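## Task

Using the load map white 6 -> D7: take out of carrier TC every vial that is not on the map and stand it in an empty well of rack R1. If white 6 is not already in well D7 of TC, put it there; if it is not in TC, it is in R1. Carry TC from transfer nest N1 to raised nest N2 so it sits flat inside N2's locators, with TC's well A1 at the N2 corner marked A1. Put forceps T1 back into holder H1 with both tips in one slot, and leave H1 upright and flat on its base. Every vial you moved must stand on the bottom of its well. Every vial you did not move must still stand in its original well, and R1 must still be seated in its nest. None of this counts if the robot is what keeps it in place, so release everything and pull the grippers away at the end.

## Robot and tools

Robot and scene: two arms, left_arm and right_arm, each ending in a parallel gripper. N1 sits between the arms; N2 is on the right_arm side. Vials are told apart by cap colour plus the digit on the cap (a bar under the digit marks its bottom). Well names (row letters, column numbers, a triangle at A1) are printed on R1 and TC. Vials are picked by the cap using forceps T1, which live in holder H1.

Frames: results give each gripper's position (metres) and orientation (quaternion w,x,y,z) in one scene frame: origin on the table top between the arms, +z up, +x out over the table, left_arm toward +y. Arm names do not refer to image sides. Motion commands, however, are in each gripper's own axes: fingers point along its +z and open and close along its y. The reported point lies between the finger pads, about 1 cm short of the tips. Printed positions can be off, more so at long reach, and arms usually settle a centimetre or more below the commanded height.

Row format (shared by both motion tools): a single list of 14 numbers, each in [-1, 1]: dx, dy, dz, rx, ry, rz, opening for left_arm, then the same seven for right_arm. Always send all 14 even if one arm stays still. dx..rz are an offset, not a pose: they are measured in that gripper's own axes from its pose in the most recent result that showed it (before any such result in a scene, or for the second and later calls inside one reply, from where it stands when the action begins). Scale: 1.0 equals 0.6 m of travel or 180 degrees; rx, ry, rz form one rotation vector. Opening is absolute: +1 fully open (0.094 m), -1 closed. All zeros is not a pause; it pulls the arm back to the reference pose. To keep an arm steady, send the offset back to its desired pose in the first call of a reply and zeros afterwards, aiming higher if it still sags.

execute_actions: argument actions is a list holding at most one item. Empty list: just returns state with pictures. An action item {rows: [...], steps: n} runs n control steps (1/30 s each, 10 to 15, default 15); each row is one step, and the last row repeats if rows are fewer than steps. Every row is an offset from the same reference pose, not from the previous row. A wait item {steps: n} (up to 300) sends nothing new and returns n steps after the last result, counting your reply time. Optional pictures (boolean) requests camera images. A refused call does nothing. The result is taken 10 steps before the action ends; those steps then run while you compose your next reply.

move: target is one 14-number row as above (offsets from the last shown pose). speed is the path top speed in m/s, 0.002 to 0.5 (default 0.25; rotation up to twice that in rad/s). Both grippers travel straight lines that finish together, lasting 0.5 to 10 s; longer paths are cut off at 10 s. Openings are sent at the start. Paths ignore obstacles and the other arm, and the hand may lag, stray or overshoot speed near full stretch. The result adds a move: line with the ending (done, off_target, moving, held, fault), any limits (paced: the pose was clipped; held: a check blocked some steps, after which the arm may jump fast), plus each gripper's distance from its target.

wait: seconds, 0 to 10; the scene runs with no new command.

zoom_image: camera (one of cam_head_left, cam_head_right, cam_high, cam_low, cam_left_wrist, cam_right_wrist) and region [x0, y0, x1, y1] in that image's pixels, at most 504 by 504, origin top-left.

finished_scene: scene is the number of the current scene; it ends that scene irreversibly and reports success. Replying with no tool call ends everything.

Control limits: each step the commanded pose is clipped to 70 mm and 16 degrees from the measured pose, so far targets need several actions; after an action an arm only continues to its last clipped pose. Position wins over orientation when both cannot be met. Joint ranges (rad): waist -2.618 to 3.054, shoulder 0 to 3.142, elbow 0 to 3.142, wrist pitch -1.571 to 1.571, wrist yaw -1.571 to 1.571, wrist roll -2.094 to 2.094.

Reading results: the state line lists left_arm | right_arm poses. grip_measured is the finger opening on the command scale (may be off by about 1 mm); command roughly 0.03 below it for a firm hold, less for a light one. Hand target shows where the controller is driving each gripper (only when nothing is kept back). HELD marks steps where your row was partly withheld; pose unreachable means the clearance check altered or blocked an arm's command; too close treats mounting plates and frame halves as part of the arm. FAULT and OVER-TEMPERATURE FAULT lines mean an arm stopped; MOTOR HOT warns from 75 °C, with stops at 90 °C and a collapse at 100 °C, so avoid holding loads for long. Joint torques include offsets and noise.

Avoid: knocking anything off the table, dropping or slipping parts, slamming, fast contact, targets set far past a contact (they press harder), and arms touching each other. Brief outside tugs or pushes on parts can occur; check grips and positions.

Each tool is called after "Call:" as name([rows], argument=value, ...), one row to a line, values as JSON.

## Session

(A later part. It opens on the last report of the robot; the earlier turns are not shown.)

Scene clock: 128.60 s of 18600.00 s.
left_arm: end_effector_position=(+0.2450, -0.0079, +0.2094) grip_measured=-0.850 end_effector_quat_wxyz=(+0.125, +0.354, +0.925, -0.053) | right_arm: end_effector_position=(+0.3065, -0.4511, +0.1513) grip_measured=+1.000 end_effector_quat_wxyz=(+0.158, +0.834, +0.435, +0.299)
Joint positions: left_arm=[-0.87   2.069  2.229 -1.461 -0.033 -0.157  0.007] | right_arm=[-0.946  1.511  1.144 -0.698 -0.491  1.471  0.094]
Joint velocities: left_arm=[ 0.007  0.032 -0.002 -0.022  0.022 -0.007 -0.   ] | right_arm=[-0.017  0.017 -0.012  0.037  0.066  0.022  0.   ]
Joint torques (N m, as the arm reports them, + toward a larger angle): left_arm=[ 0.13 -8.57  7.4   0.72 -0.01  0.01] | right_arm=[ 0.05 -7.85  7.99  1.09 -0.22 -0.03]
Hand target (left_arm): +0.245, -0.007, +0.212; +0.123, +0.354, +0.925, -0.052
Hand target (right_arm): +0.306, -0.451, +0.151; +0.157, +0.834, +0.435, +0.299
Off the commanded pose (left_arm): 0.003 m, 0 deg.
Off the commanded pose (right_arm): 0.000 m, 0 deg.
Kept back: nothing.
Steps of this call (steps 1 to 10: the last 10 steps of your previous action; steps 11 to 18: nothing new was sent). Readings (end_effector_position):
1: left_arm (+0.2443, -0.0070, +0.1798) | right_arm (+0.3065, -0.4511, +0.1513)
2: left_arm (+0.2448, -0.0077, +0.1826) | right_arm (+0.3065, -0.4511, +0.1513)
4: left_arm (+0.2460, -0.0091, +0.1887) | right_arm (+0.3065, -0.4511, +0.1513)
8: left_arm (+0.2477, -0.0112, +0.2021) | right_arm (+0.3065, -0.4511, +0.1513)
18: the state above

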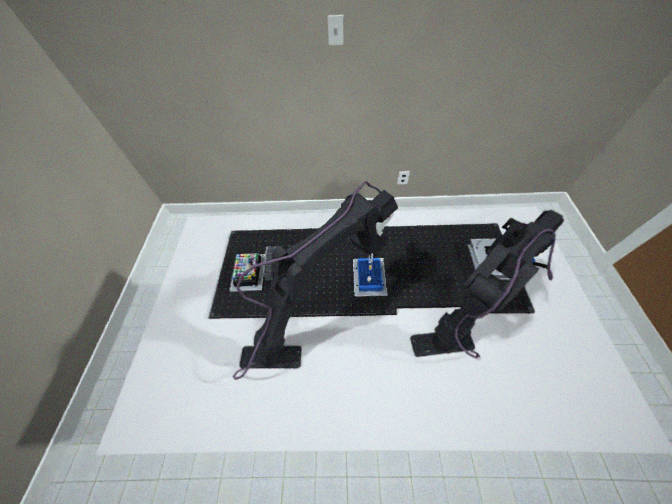

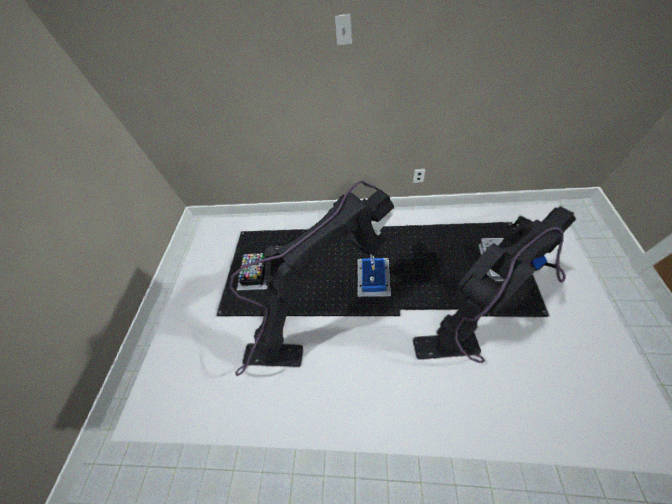

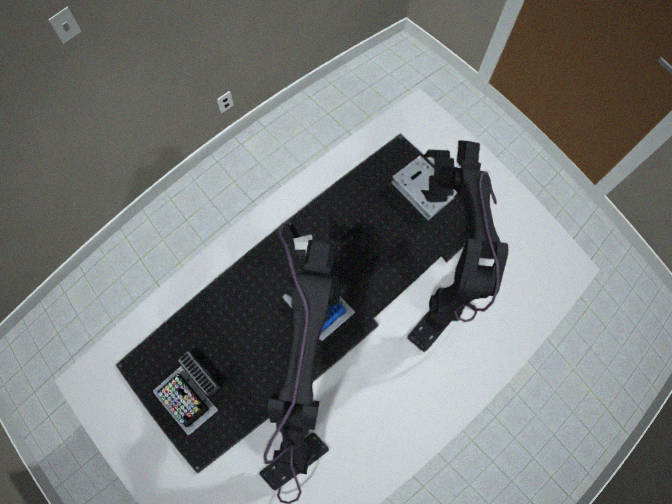

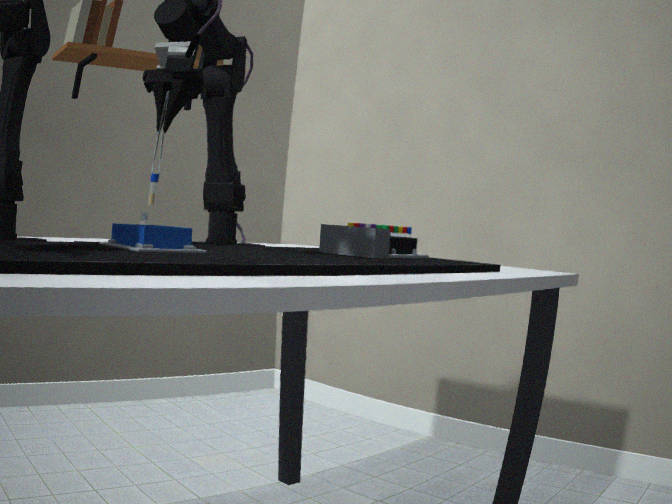

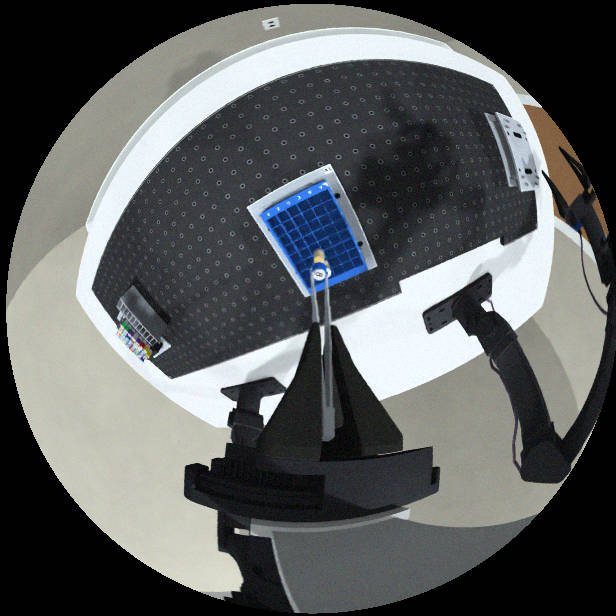

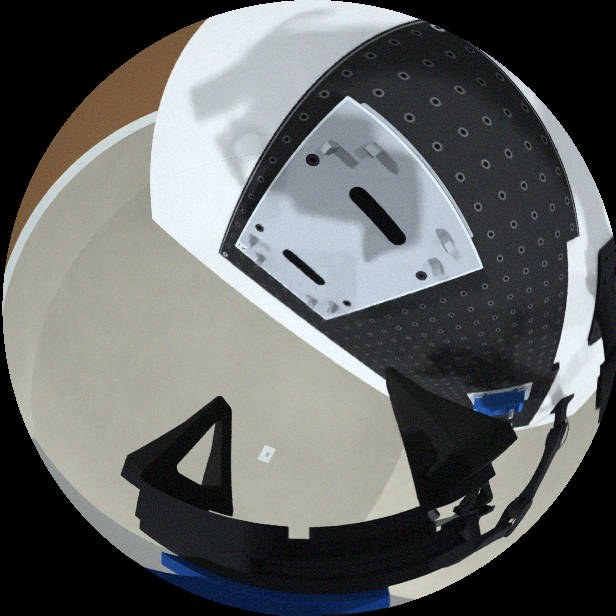

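Call:
move(target=[0.3979,0.6199,-0.1390,-0.1298,-0.0046,-0.4650,-0.86,0.5456,-0.4951,-0.0351,0.1535,0.0817,-0.6801,1], speed=0.35)

Scene clock: 137.03 s of 18600.00 s.
left_arm: end_effector_position=(+0.2988, +0.4340, +0.2132) grip_measured=-0.850 end_effector_quat_wxyz=(+0.119, -0.373, +0.919, +0.048) | right_arm: end_effector_position=(+0.2463, -0.0241, +0.1253) grip_measured=+1.000 end_effector_quat_wxyz=(+0.124, +0.003, +0.992, -0.003)
Joint positions: left_arm=[ 0.24   1.71   1.768 -1.408 -0.133 -0.537  0.007] | right_arm=[ 0.7    1.615  1.315 -1.102  0.184  0.8    0.094]
Joint velocities: left_arm=[ 0.007 -0.017 -0.002  0.022  0.022 -0.037  0.001] | right_arm=[ 0.002 -0.012 -0.002 -0.022  0.051 -0.037  0.   ]
Joint torques (N m, as the arm reports them, + toward a larger angle): left_arm=[ 0.26 -6.05  7.67  0.62 -0.28 -0.08] | right_arm=[ 0.64 -7.23  9.2   0.46  0.27 -0.1 ]
Hand target (left_arm): +0.299, +0.438, +0.220; +0.125, -0.378, +0.916, +0.055
Hand target (right_arm): +0.248, -0.023, +0.128; +0.128, -0.003, +0.992, -0.013
Off the commanded pose (left_arm): 0.012 m, 1 deg.
Off the commanded pose (right_arm): 0.013 m, 1 deg.
Kept back: nothing.
After step 90, 1.63 s passed at rest.
move: off_target (left_arm, right_arm)

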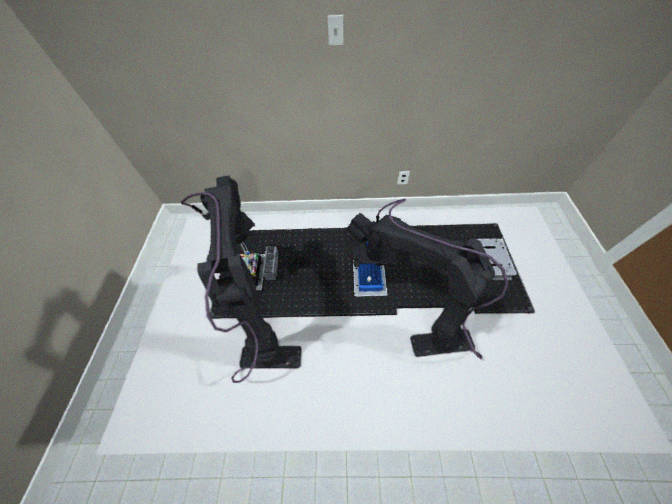

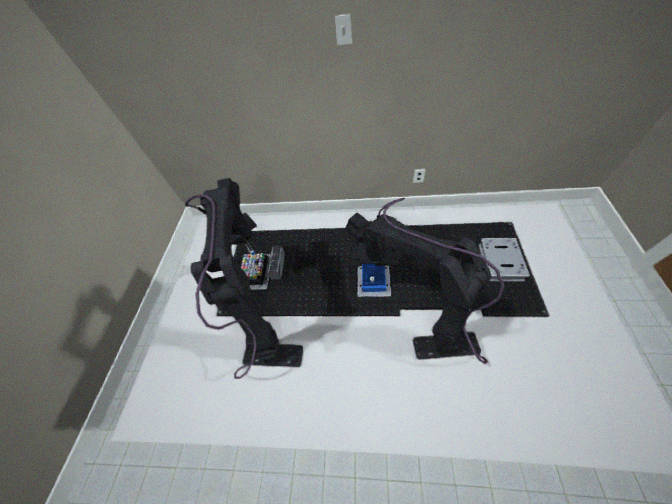

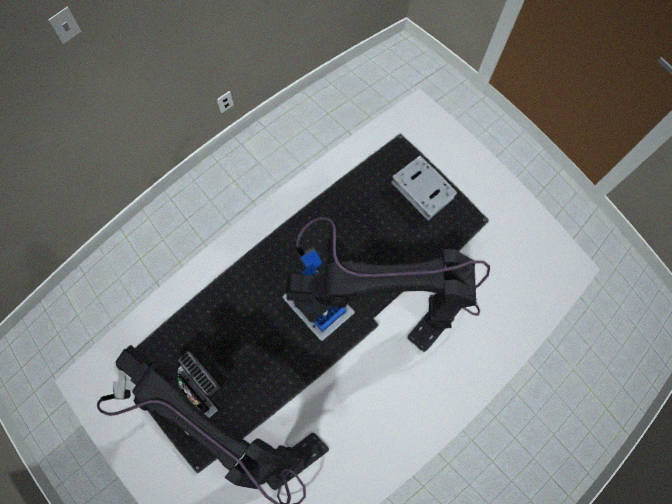

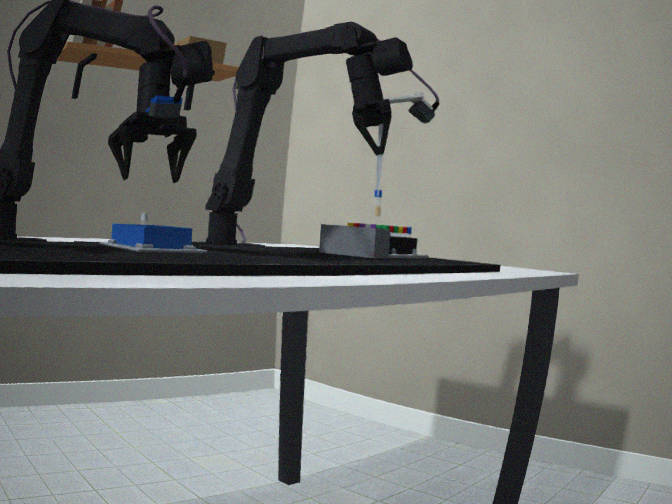

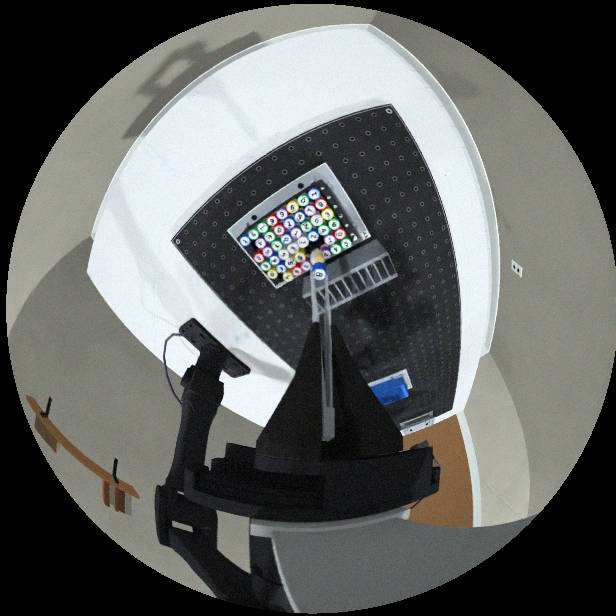

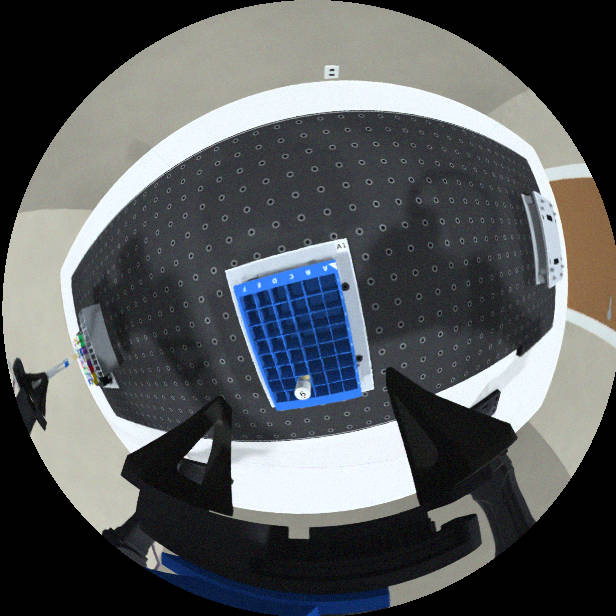

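Call:
zoom_image(camera="cam_left_wrist", region=[270, 200, 370, 300])

Region (270, 200, 370, 300) of cam_left_wrist's 616x616 image, scaled by 5.040, with more detail than that image has.

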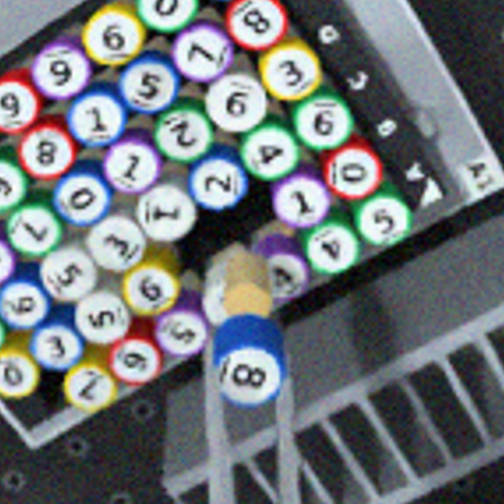

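Call:
execute_actions([
  {"rows": [[-0.0096,0.0038,-0.0104,0.0016,-0.0143,-0.0047,-0.86,-0.003,0.003,-0.003,0.005,-0.003,-0.004,1],[-0.0096,0.0037,-0.0096,0.0015,-0.0142,-0.0047,-0.86,-0.003,0.004,-0.001,0.005,-0.003,-0.004,1],[-0.0097,0.0035,-0.0080,0.0013,-0.0141,-0.0046,-0.86,-0.003,0.0055,0.002,0.005,-0.003,-0.004,1],[-0.0098,0.0033,-0.0062,0.0011,-0.0139,-0.0046,-0.86,-0.003,0.007,0.005,0.005,-0.003,-0.004,1],[-0.0098,0.0031,-0.0044,0.0009,-0.0137,-0.0046,-0.86,-0.002,0.0085,0.008,0.005,-0.003,-0.004,1],[-0.0099,0.0029,-0.0026,0.0007,-0.0136,-0.0045,-0.86,-0.002,0.010,0.011,0.005,-0.003,-0.004,1],[-0.0100,0.0027,-0.0008,0.0005,-0.0134,-0.0045,-0.86,-0.002,0.0115,0.014,0.005,-0.003,-0.004,1],[-0.0101,0.0026,0.0010,0.0003,-0.0132,-0.0044,-0.86,-0.002,0.013,0.017,0.005,-0.003,-0.004,1],[-0.0101,0.0024,0.0028,0.0001,-0.0130,-0.0044,-0.86,-0.002,0.0145,0.020,0.005,-0.003,-0.004,1],[-0.0102,0.0022,0.0046,-0.0002,-0.0129,-0.0044,-0.86,-0.002,0.016,0.023,0.005,-0.003,-0.004,1],[-0.0103,0.0020,0.0064,-0.0004,-0.0127,-0.0043,-0.86,-0.001,0.0175,0.026,0.005,-0.003,-0.004,1],[-0.0104,0.0018,0.0082,-0.0006,-0.0125,-0.0043,-0.86,-0.001,0.019,0.029,0.005,-0.003,-0.004,1],[-0.0104,0.0016,0.0098,-0.0008,-0.0124,-0.0042,-0.86,-0.001,0.020,0.032,0.005,-0.003,-0.004,1],[-0.0105,0.0015,0.0110,-0.0009,-0.0123,-0.0042,-0.86,-0.001,0.021,0.0345,0.005,-0.003,-0.004,1],[-0.0105,0.0014,0.0117,-0.0010,-0.0122,-0.0042,-0.86,-0.001,0.0217,0.0363,0.005,-0.003,-0.004,1]], "steps": 15},
])

Call:
execute_actions([
  {"steps": 20},
], pictures=true)

Scene clock: 143.03 s of 18600.00 s.
left_arm: end_effector_position=(+0.2999, +0.4343, +0.2135) grip_measured=-0.850 end_effector_quat_wxyz=(+0.121, -0.373, +0.919, +0.047) | right_arm: end_effector_position=(+0.2463, -0.0243, +0.1253) grip_measured=+1.000 end_effector_quat_wxyz=(+0.125, +0.003, +0.992, -0.004)
Joint positions: left_arm=[ 0.24   1.71   1.768 -1.404 -0.133 -0.538  0.007] | right_arm=[ 0.701  1.615  1.315 -1.103  0.186  0.799  0.094]
Joint velocities: left_arm=[-0.022 -0.012 -0.007  0.022 -0.081  0.007  0.   ] | right_arm=[0.002 0.002 0.007 0.007 0.095 0.022 0.   ]
Joint torques (N m, as the arm reports them, + toward a larger angle): left_arm=[ 0.26 -7.94  4.01  0.98 -0.31 -0.11] | right_arm=[ 1.34 -6.2   8.16  0.65  0.25  0.01]
Steps of this call (steps 1 to 90: nothing new was sent; then 2.83 s passed at rest; steps 91 to 95: the first 5 steps of this action). Readings (end_effector_position):
91: left_arm (+0.2987, +0.4339, +0.2132) | right_arm (+0.2462, -0.0244, +0.1252)
92: left_arm (+0.2989, +0.4340, +0.2132) | right_arm (+0.2462, -0.0244, +0.1252)
94: left_arm (+0.2994, +0.4342, +0.2134) | right_arm (+0.2463, -0.0245, +0.1253)
95: the state above

Scene clock: 143.70 s of 18600.00 s.
left_arm: end_effector_position=(+0.3025, +0.4353, +0.2054) grip_measured=-0.850 end_effector_quat_wxyz=(+0.122, -0.373, +0.918, +0.048) | right_arm: end_effector_position=(+0.2538, -0.0101, +0.1123) grip_measured=+1.000 end_effector_quat_wxyz=(+0.129, +0.001, +0.992, +0.001)
Joint positions: left_arm=[ 0.24   1.71   1.735 -1.368 -0.135 -0.538  0.007] | right_arm=[ 0.714  1.666  1.315 -1.041  0.188  0.807  0.094]
Joint velocities: left_arm=[-0.002 -0.002 -0.007 -0.007  0.037  0.007  0.   ] | right_arm=[-0.002  0.007  0.012 -0.022  0.007  0.022  0.   ]
Joint torques (N m, as the arm reports them, + toward a larger angle): left_arm=[ 0.25 -7.43  4.53  0.97 -0.32 -0.09] | right_arm=[ 1.02 -7.78  6.54  0.66  0.26  0.03]
Hand target (left_arm): +0.304, +0.440, +0.208; +0.135, -0.378, +0.914, +0.055
Hand target (right_arm): +0.252, -0.011, +0.105; +0.129, -0.002, +0.992, -0.012
Off the commanded pose (left_arm): 0.006 m, 2 deg.
Off the commanded pose (right_arm): 0.008 m, 1 deg.
Kept back: nothing.
Steps of this call (steps 1 to 10: the last 10 steps of your previous action; steps 11 to 20: nothing new was sent). Readings (end_effector_position):
1: left_arm (+0.3003, +0.4344, +0.2136) | right_arm (+0.2463, -0.0239, +0.1250)
2: left_arm (+0.3008, +0.4345, +0.2132) | right_arm (+0.2465, -0.0231, +0.1243)
4: left_arm (+0.3011, +0.4347, +0.2113) | right_arm (+0.2470, -0.0209, +0.1219)
8: left_arm (+0.3005, +0.4346, +0.2069) | right_arm (+0.2492, -0.0160, +0.1158)
20: the state above

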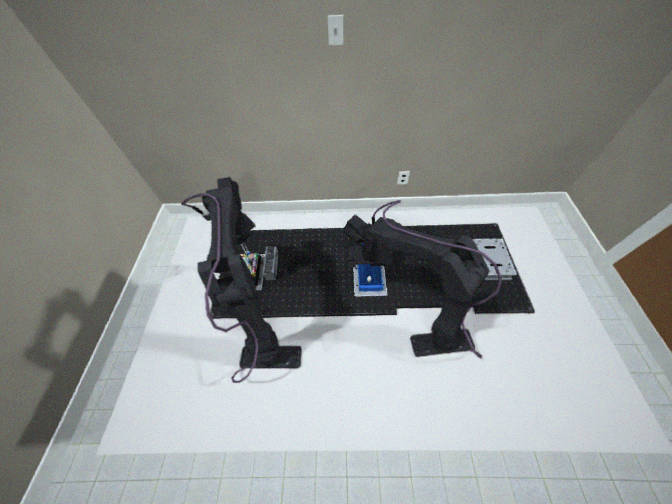

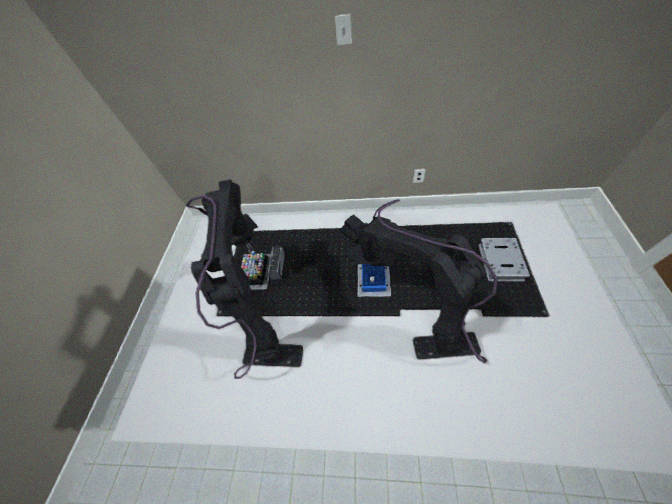

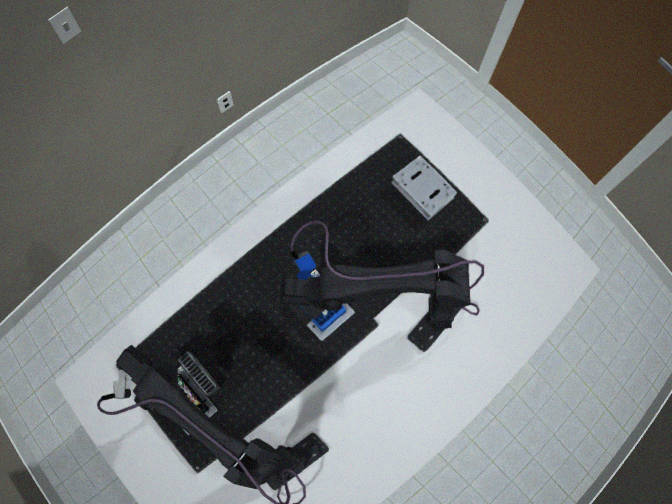

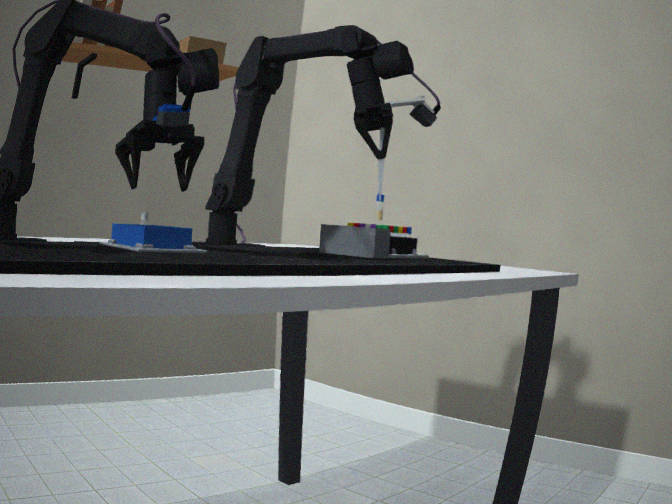

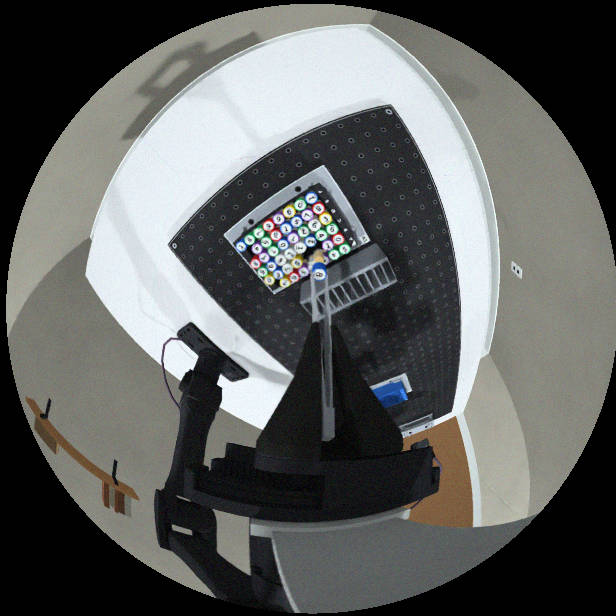

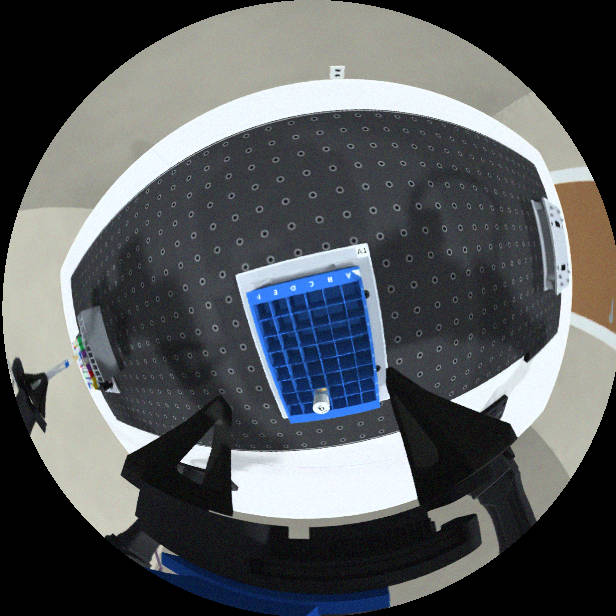

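Call:
zoom_image(camera="cam_left_wrist", region=[285, 215, 355, 285])

Call:
zoom_image(camera="cam_low", region=[95, 140, 215, 260])

Region (285, 215, 355, 285) of cam_left_wrist's 616x616 image, scaled by 7.200, with more detail than that image has.

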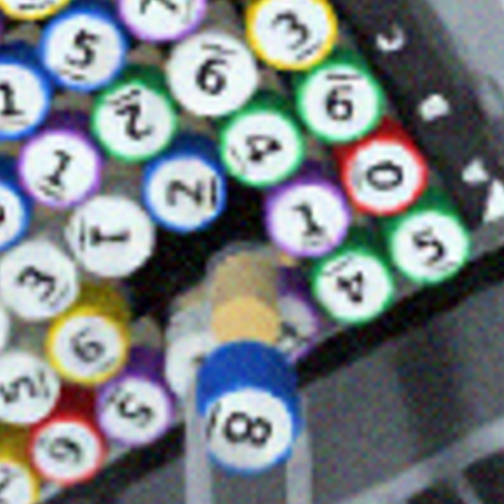

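Region (95, 140, 215, 260) of cam_low's 672x504 image, scaled by 4.200, with more detail than that image has.

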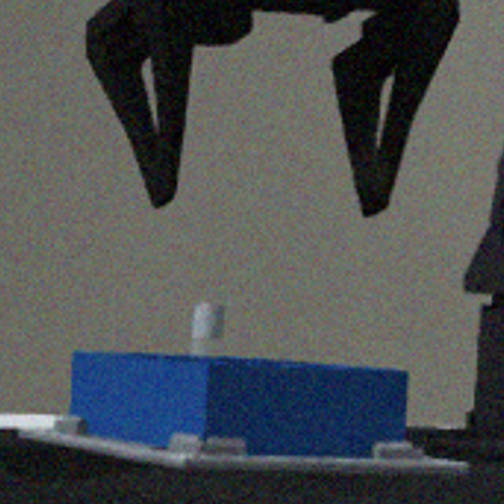

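Call:
execute_actions([
  {"rows": [[-0.0078,0.0042,-0.0016,-0.0017,-0.0098,-0.0036,-0.86,0.007,-0.002,0.013,0.007,-0.001,-0.003,1],[-0.0072,0.0043,0.0,-0.0019,-0.0094,-0.0035,-0.86,0.0082,-0.0024,0.015,0.007,-0.001,-0.003,1],[-0.0063,0.0045,0.0023,-0.0022,-0.0088,-0.0034,-0.86,0.010,-0.0032,0.019,0.006,-0.001,-0.003,1],[-0.0053,0.0047,0.0047,-0.0026,-0.0082,-0.0033,-0.86,0.0118,-0.0039,0.023,0.006,-0.002,-0.003,1],[-0.0043,0.0049,0.0070,-0.0029,-0.0076,-0.0032,-0.86,0.0136,-0.0046,0.027,0.005,-0.002,-0.003,1],[-0.0038,0.0048,0.0094,-0.0031,-0.0074,-0.0032,-0.86,0.0154,-0.0054,0.031,0.005,-0.002,-0.003,1],[-0.0033,0.0047,0.0119,-0.0032,-0.0072,-0.0032,-0.86,0.0172,-0.0061,0.035,0.005,-0.002,-0.003,1],[-0.0028,0.0046,0.0143,-0.0033,-0.0070,-0.0031,-0.86,0.019,-0.0068,0.039,0.005,-0.002,-0.003,1],[-0.0023,0.0045,0.0168,-0.0034,-0.0068,-0.0031,-0.86,0.0208,-0.0076,0.043,0.005,-0.002,-0.003,1],[-0.0018,0.0044,0.0193,-0.0035,-0.0066,-0.0031,-0.86,0.0226,-0.0083,0.047,0.005,-0.002,-0.003,1],[-0.0013,0.0043,0.0217,-0.0036,-0.0064,-0.0030,-0.86,0.0244,-0.009,0.051,0.005,-0.002,-0.003,1],[-0.0007,0.0043,0.0242,-0.0037,-0.0062,-0.0030,-0.86,0.0262,-0.0098,0.055,0.005,-0.002,-0.003,1],[-0.0002,0.0042,0.0266,-0.0038,-0.0061,-0.0030,-0.86,0.028,-0.0105,0.059,0.005,-0.002,-0.003,1],[0.0003,0.0041,0.0290,-0.0039,-0.0059,-0.0030,-0.86,0.0297,-0.0112,0.062,0.005,-0.002,-0.003,1],[0.0007,0.0041,0.0307,-0.0040,-0.0058,-0.0029,-0.86,0.0308,-0.0117,0.0643,0.005,-0.002,-0.003,1]], "steps": 15},
])

Call:
execute_actions([
  {"steps": 20},
], pictures=true)

Scene clock: 152.83 s of 18600.00 s.
left_arm: end_effector_position=(+0.3028, +0.4355, +0.2030) grip_measured=-0.850 end_effector_quat_wxyz=(+0.122, -0.373, +0.918, +0.049) | right_arm: end_effector_position=(+0.2540, -0.0103, +0.1059) grip_measured=+1.000 end_effector_quat_wxyz=(+0.131, +0.001, +0.991, +0.001)
Joint positions: left_arm=[ 0.24   1.71   1.725 -1.36  -0.136 -0.538  0.007] | right_arm=[ 0.714  1.666  1.289 -1.011  0.19   0.807  0.094]
Joint velocities: left_arm=[ 0.002 -0.007 -0.154 -0.007  0.066  0.051 -0.001] | right_arm=[ 0.022  0.007 -0.359  0.271 -0.022  0.007  0.   ]
Joint torques (N m, as the arm reports them, + toward a larger angle): left_arm=[ 0.3  -7.46  4.24  0.89 -0.3  -0.08] | right_arm=[ 1.11 -8.93  5.87  0.54  0.24  0.  ]
Steps of this call (steps 1 to 90: nothing new was sent; then 5.97 s passed at rest; steps 91 to 95: the first 5 steps of this action). Readings (end_effector_position):
91: left_arm (+0.3027, +0.4354, +0.2055) | right_arm (+0.2543, -0.0097, +0.1124)
92: left_arm (+0.3028, +0.4354, +0.2055) | right_arm (+0.2546, -0.0095, +0.1120)
94: left_arm (+0.3030, +0.4355, +0.2044) | right_arm (+0.2547, -0.0096, +0.1089)
95: the state above

Scene clock: 153.50 s of 18600.00 s.
left_arm: end_effector_position=(+0.3021, +0.4354, +0.1840) grip_measured=-0.850 end_effector_quat_wxyz=(+0.112, -0.373, +0.920, +0.051) | right_arm: end_effector_position=(+0.2482, -0.0166, +0.0739) grip_measured=+1.000 end_effector_quat_wxyz=(+0.128, +0.001, +0.992, -0.002)
Joint positions: left_arm=[ 0.24   1.71   1.652 -1.306 -0.136 -0.538  0.007] | right_arm=[ 0.714  1.666  1.161 -0.892  0.19   0.807  0.094]
Joint velocities: left_arm=[ 0.012 -0.002  0.017  0.051  0.066  0.066 -0.   ] | right_arm=[-0.002  0.012 -0.007  0.022 -0.007 -0.007  0.   ]
Joint torques (N m, as the arm reports them, + toward a larger angle): left_arm=[ 0.23 -7.62  4.67  0.94 -0.3  -0.09] | right_arm=[ 1.23 -8.71  6.39  0.63  0.23  0.  ]
Hand target (left_arm): +0.304, +0.440, +0.188; +0.127, -0.378, +0.915, +0.057
Hand target (right_arm): +0.246, -0.017, +0.070; +0.132, -0.003, +0.991, -0.008
Off the commanded pose (left_arm): 0.006 m, 2 deg.
Off the commanded pose (right_arm): 0.004 m, 1 deg.
Kept back: nothing.
Steps of this call (steps 1 to 10: the last 10 steps of your previous action; steps 11 to 20: nothing new was sent). Readings (end_effector_position):
1: left_arm (+0.3023, +0.4354, +0.2013) | right_arm (+0.2529, -0.0115, +0.1024)
2: left_arm (+0.3018, +0.4353, +0.1994) | right_arm (+0.2516, -0.0129, +0.0988)
4: left_arm (+0.3007, +0.4351, +0.1956) | right_arm (+0.2490, -0.0158, +0.0919)
8: left_arm (+0.2999, +0.4349, +0.1890) | right_arm (+0.2462, -0.0188, +0.0810)
20: the state above

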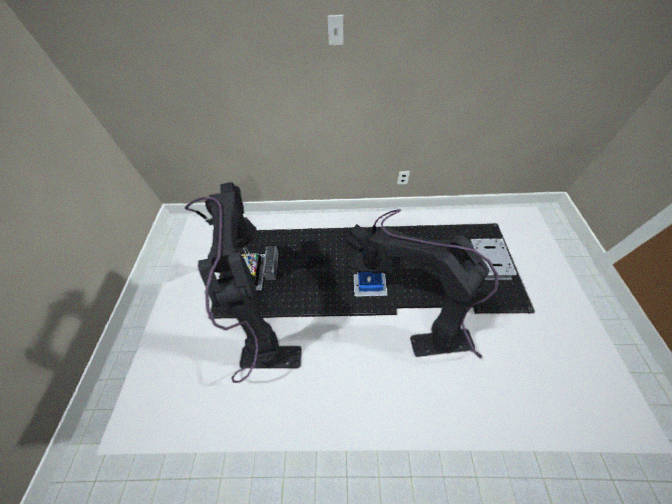

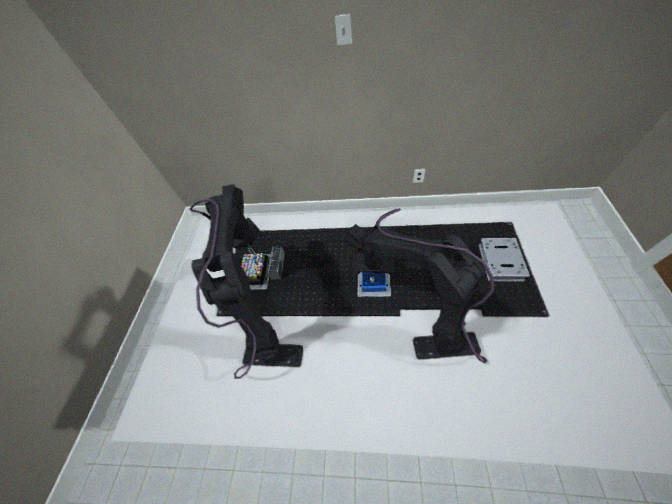

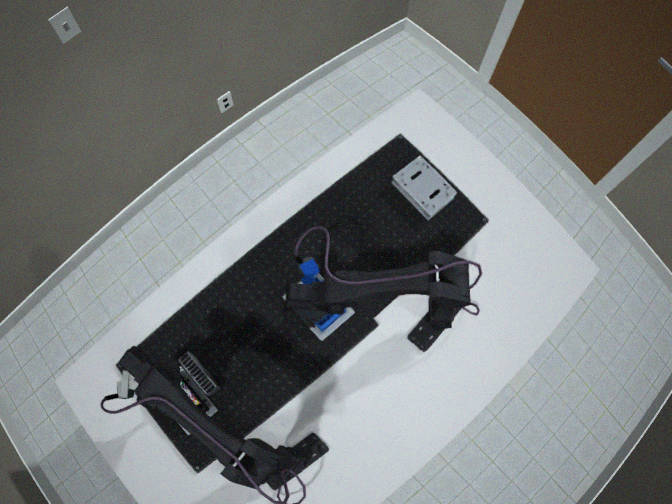

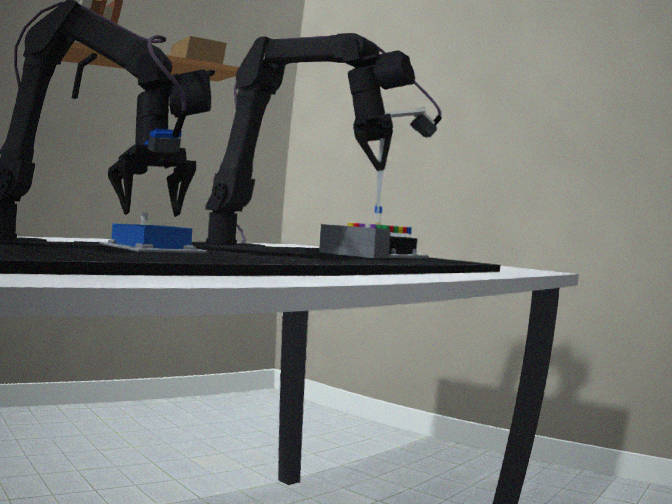

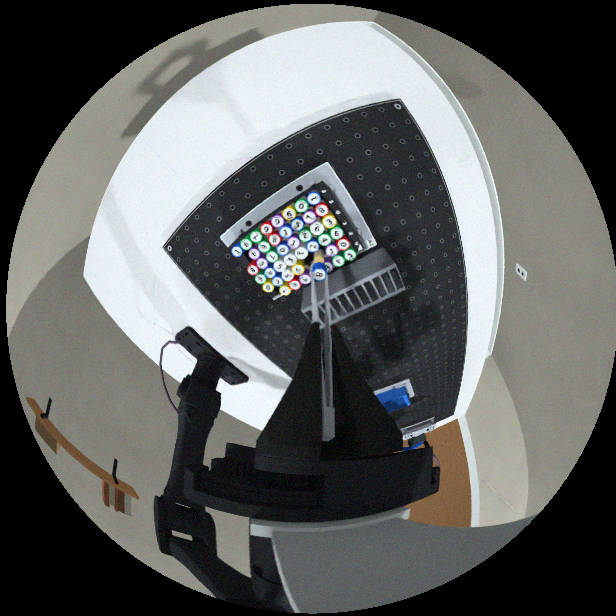

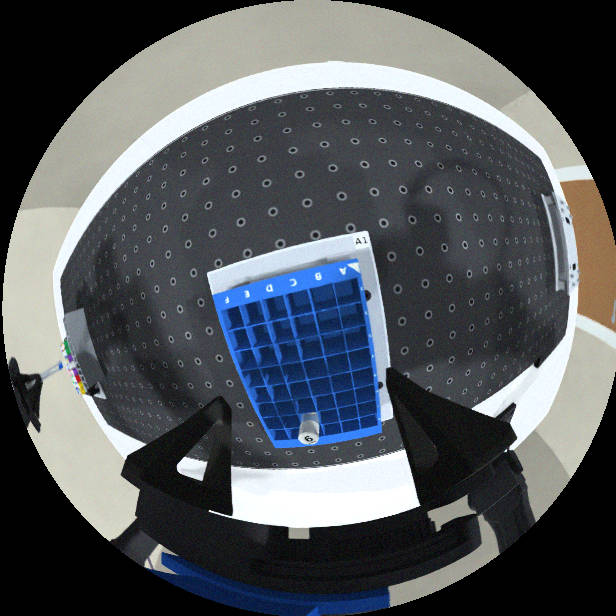

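Call:
zoom_image(camera="cam_left_wrist", region=[285, 215, 355, 285])

Call:
zoom_image(camera="cam_right_wrist", region=[190, 230, 430, 470])

Call:
zoom_image(camera="cam_low", region=[95, 140, 215, 260])

Region (285, 215, 355, 285) of cam_left_wrist's 616x616 image, scaled by 7.200, with more detail than that image has.

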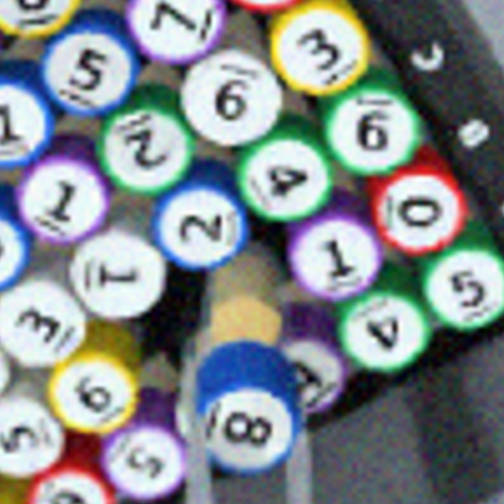

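Region (190, 230, 430, 470) of cam_right_wrist's 616x616 image, scaled by 2.100, with more detail than that image has.

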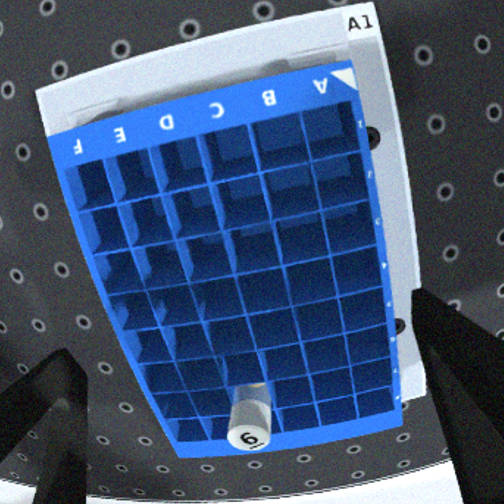

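Region (95, 140, 215, 260) of cam_low's 672x504 image, scaled by 4.200, with more detail than that image has.

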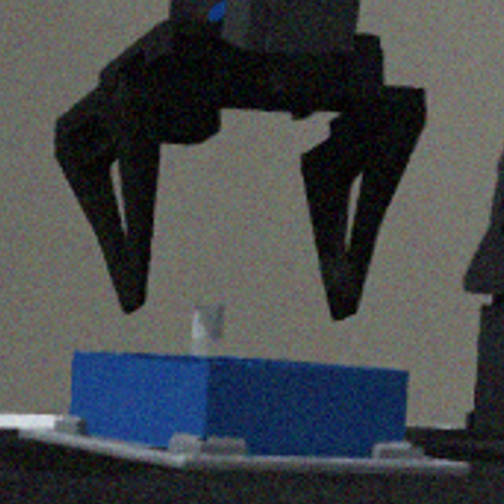

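Call:
execute_actions([
  {"rows": [[-0.0093,0.0033,-0.0038,-0.0002,-0.0117,-0.0039,-0.86,0.0077,-0.0013,0.0116,0.0062,0.0001,-0.0038,1],[-0.0098,0.0030,-0.0038,0.0,-0.0120,-0.0039,-0.86,0.0080,-0.0014,0.0125,0.0062,0.0001,-0.0038,1],[-0.0103,0.0027,-0.0038,0.0002,-0.0124,-0.0040,-0.86,0.0086,-0.0015,0.0140,0.0062,0.0001,-0.0038,1],[-0.0103,0.0027,-0.0038,0.0002,-0.0124,-0.0040,-0.86,0.0093,-0.0017,0.0158,0.0062,0.0001,-0.0038,1],[-0.0102,0.0027,-0.0033,0.0002,-0.0124,-0.0040,-0.86,0.0100,-0.0018,0.0177,0.0062,0.0001,-0.0038,1],[-0.0101,0.0027,-0.0028,0.0002,-0.0123,-0.0040,-0.86,0.0107,-0.0020,0.0196,0.0062,0.0001,-0.0038,1],[-0.0100,0.0026,-0.0023,0.0001,-0.0123,-0.0040,-0.86,0.0114,-0.0021,0.0215,0.0062,0.0001,-0.0038,1],[-0.0099,0.0026,-0.0018,0.0001,-0.0122,-0.0040,-0.86,0.0121,-0.0023,0.0234,0.0062,0.0001,-0.0038,1],[-0.0098,0.0026,-0.0013,0.0001,-0.0122,-0.0039,-0.86,0.0128,-0.0025,0.0253,0.0062,0.0001,-0.0038,1],[-0.0097,0.0026,-0.0008,0.0,-0.0122,-0.0039,-0.86,0.0135,-0.0026,0.0272,0.0062,0.0001,-0.0038,1],[-0.0096,0.0026,-0.0003,0.0,-0.0121,-0.0039,-0.86,0.0142,-0.0028,0.0291,0.0062,0.0001,-0.0038,1],[-0.0095,0.0025,0.0002,0.0,-0.0121,-0.0039,-0.86,0.0149,-0.0029,0.0310,0.0062,0.0001,-0.0038,1],[-0.0094,0.0025,0.0007,-0.0001,-0.0120,-0.0039,-0.86,0.0156,-0.0031,0.0328,0.0062,0.0001,-0.0038,1],[-0.0093,0.0025,0.0013,-0.0001,-0.0120,-0.0039,-0.86,0.0162,-0.0032,0.0342,0.0062,0.0001,-0.0038,1],[-0.0093,0.0025,0.0013,-0.0001,-0.0120,-0.0039,-0.86,0.0165,-0.0033,0.0351,0.0062,0.0001,-0.0038,1]], "steps": 15},
])

Call:
execute_actions([
  {"steps": 22},
], pictures=true)

Scene clock: 161.70 s of 18600.00 s.
left_arm: end_effector_position=(+0.3034, +0.4357, +0.1843) grip_measured=-0.850 end_effector_quat_wxyz=(+0.115, -0.373, +0.919, +0.050) | right_arm: end_effector_position=(+0.2499, -0.0148, +0.0739) grip_measured=+1.000 end_effector_quat_wxyz=(+0.132, +0.001, +0.991, +0.002)
Joint positions: left_arm=[ 0.24   1.71   1.652 -1.3   -0.136 -0.538  0.007] | right_arm=[ 0.714  1.666  1.159 -0.879  0.19   0.807  0.094]
Joint velocities: left_arm=[-0.027 -0.027  0.017 -0.007 -0.007  0.007 -0.   ] | right_arm=[-0.017  0.002 -0.095  0.183 -0.007 -0.007  0.   ]
Joint torques (N m, as the arm reports them, + toward a larger angle): left_arm=[ 0.29 -7.71  4.51  0.93 -0.3  -0.08] | right_arm=[ 1.19 -7.61  5.69  0.56  0.23 -0.01]
Steps of this call (steps 1 to 90: nothing new was sent; then 5.03 s passed at rest; steps 91 to 95: the first 5 steps of this action). Readings (end_effector_position):
91: left_arm (+0.3027, +0.4355, +0.1841) | right_arm (+0.2490, -0.0157, +0.0741)
92: left_arm (+0.3028, +0.4355, +0.1841) | right_arm (+0.2492, -0.0156, +0.0741)
94: left_arm (+0.3032, +0.4356, +0.1842) | right_arm (+0.2497, -0.0150, +0.0742)
95: the state above

Scene clock: 162.43 s of 18600.00 s.
left_arm: end_effector_position=(+0.3039, +0.4358, +0.1810) grip_measured=-0.850 end_effector_quat_wxyz=(+0.115, -0.373, +0.919, +0.050) | right_arm: end_effector_position=(+0.2485, -0.0163, +0.0625) grip_measured=+1.000 end_effector_quat_wxyz=(+0.134, +0.001, +0.991, +0.004)
Joint positions: left_arm=[ 0.24   1.71   1.639 -1.288 -0.137 -0.538  0.007] | right_arm=[ 0.714  1.666  1.111 -0.825  0.19   0.807  0.094]
Joint velocities: left_arm=[-0.017 -0.012  0.007 -0.007 -0.007  0.007 -0.001] | right_arm=[ 0.002 -0.007 -0.017  0.022 -0.037  0.022  0.   ]
Joint torques (N m, as the arm reports them, + toward a larger angle): left_arm=[ 0.26 -7.66  4.7   0.95 -0.31 -0.08] | right_arm=[ 1.31 -6.77  6.13  0.67  0.24  0.02]
Hand target (left_arm): +0.305, +0.440, +0.185; +0.129, -0.378, +0.915, +0.057
Hand target (right_arm): +0.244, -0.019, +0.052; +0.128, -0.004, +0.992, -0.012
Off the commanded pose (left_arm): 0.006 m, 2 deg.
Off the commanded pose (right_arm): 0.013 m, 2 deg.
Kept back: nothing.
Steps of this call (steps 1 to 10: the last 10 steps of your previous action; steps 11 to 22: nothing new was sent). Readings (end_effector_position):
1: left_arm (+0.3036, +0.4357, +0.1843) | right_arm (+0.2500, -0.0147, +0.0732)
2: left_arm (+0.3038, +0.4357, +0.1843) | right_arm (+0.2497, -0.0150, +0.0720)
4: left_arm (+0.3042, +0.4358, +0.1844) | right_arm (+0.2487, -0.0161, +0.0693)
8: left_arm (+0.3047, +0.4360, +0.1841) | right_arm (+0.2470, -0.0179, +0.0646)
22: the state above

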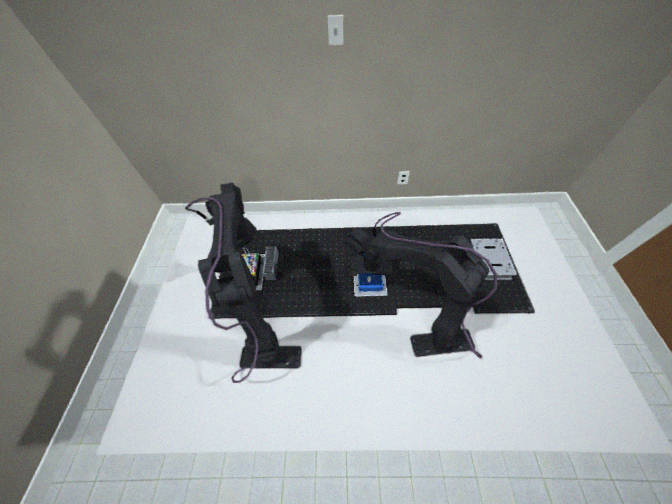

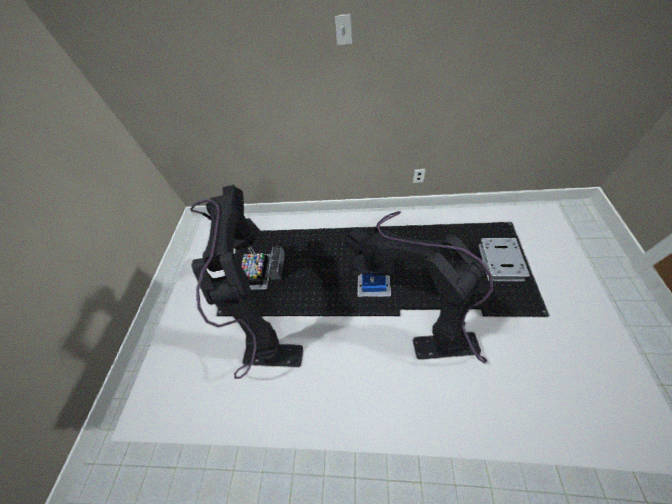

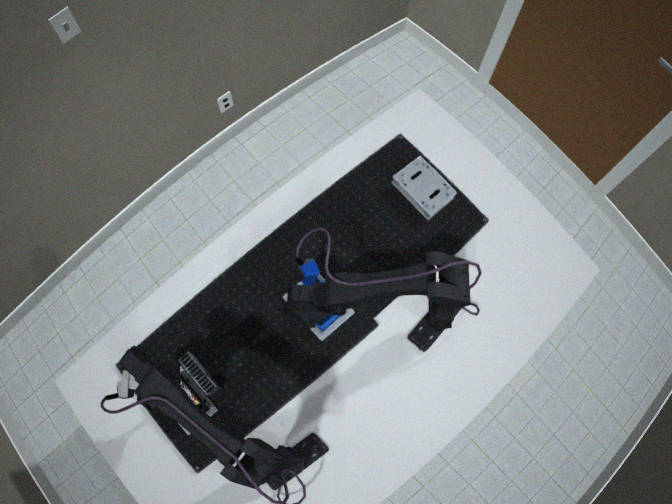

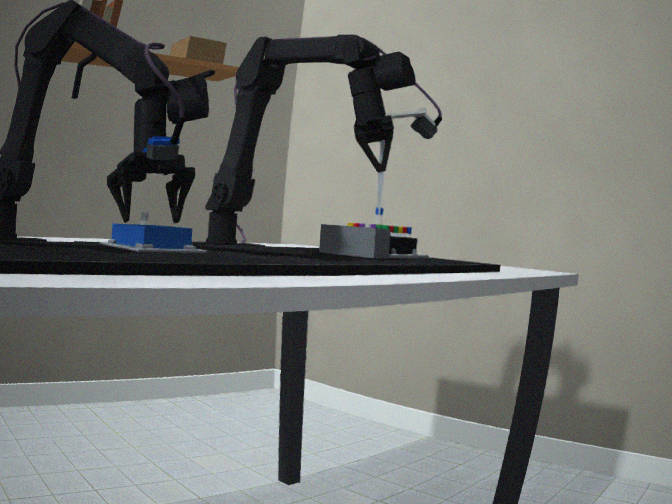

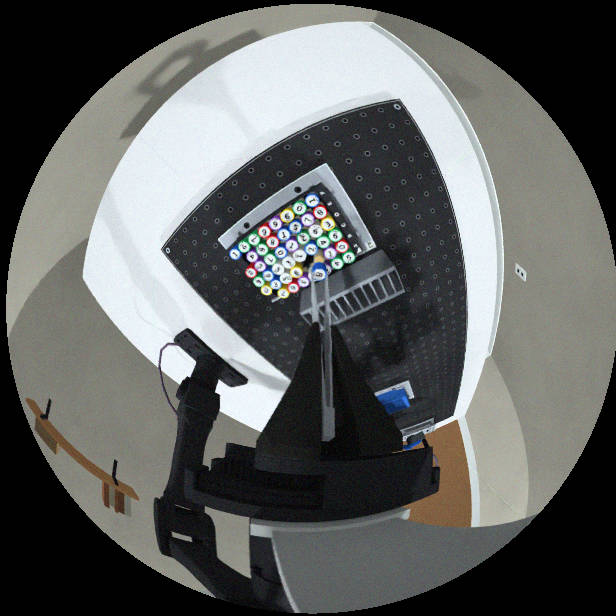

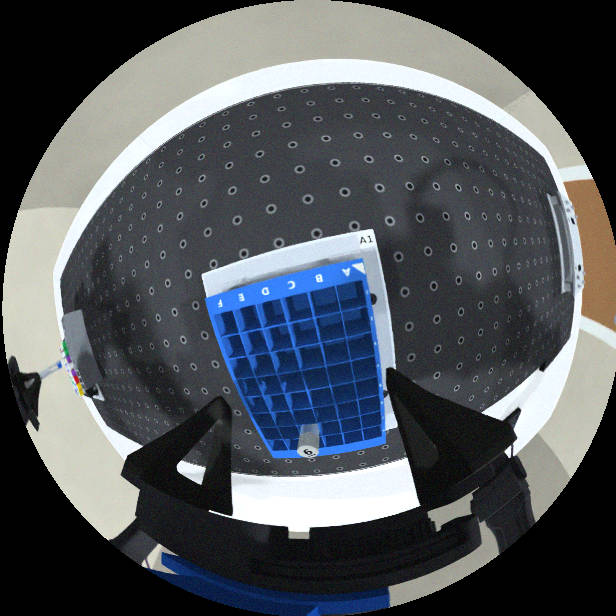

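Call:
zoom_image(camera="cam_left_wrist", region=[285, 215, 355, 285])

Call:
zoom_image(camera="cam_right_wrist", region=[190, 230, 430, 470])

Region (285, 215, 355, 285) of cam_left_wrist's 616x616 image, scaled by 7.200, with more detail than that image has.

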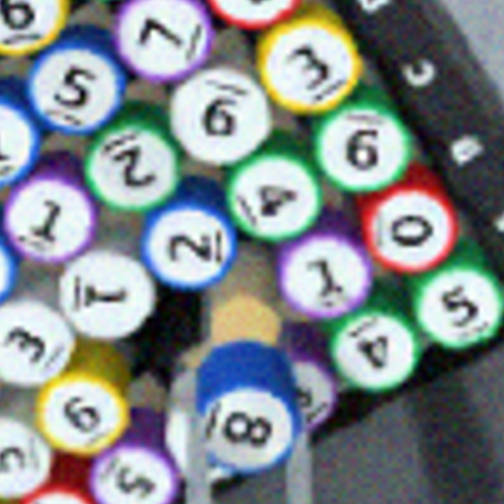

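Region (190, 230, 430, 470) of cam_right_wrist's 616x616 image, scaled by 2.100, with more detail than that image has.

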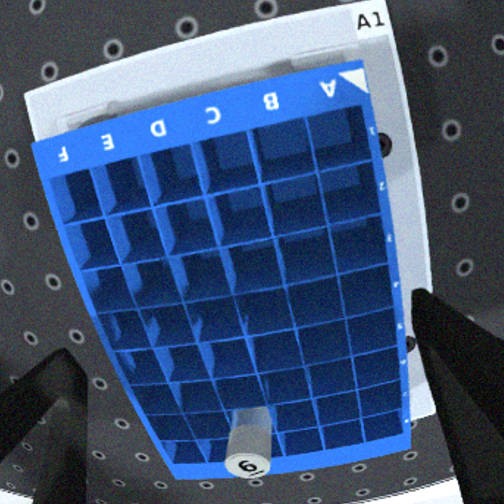

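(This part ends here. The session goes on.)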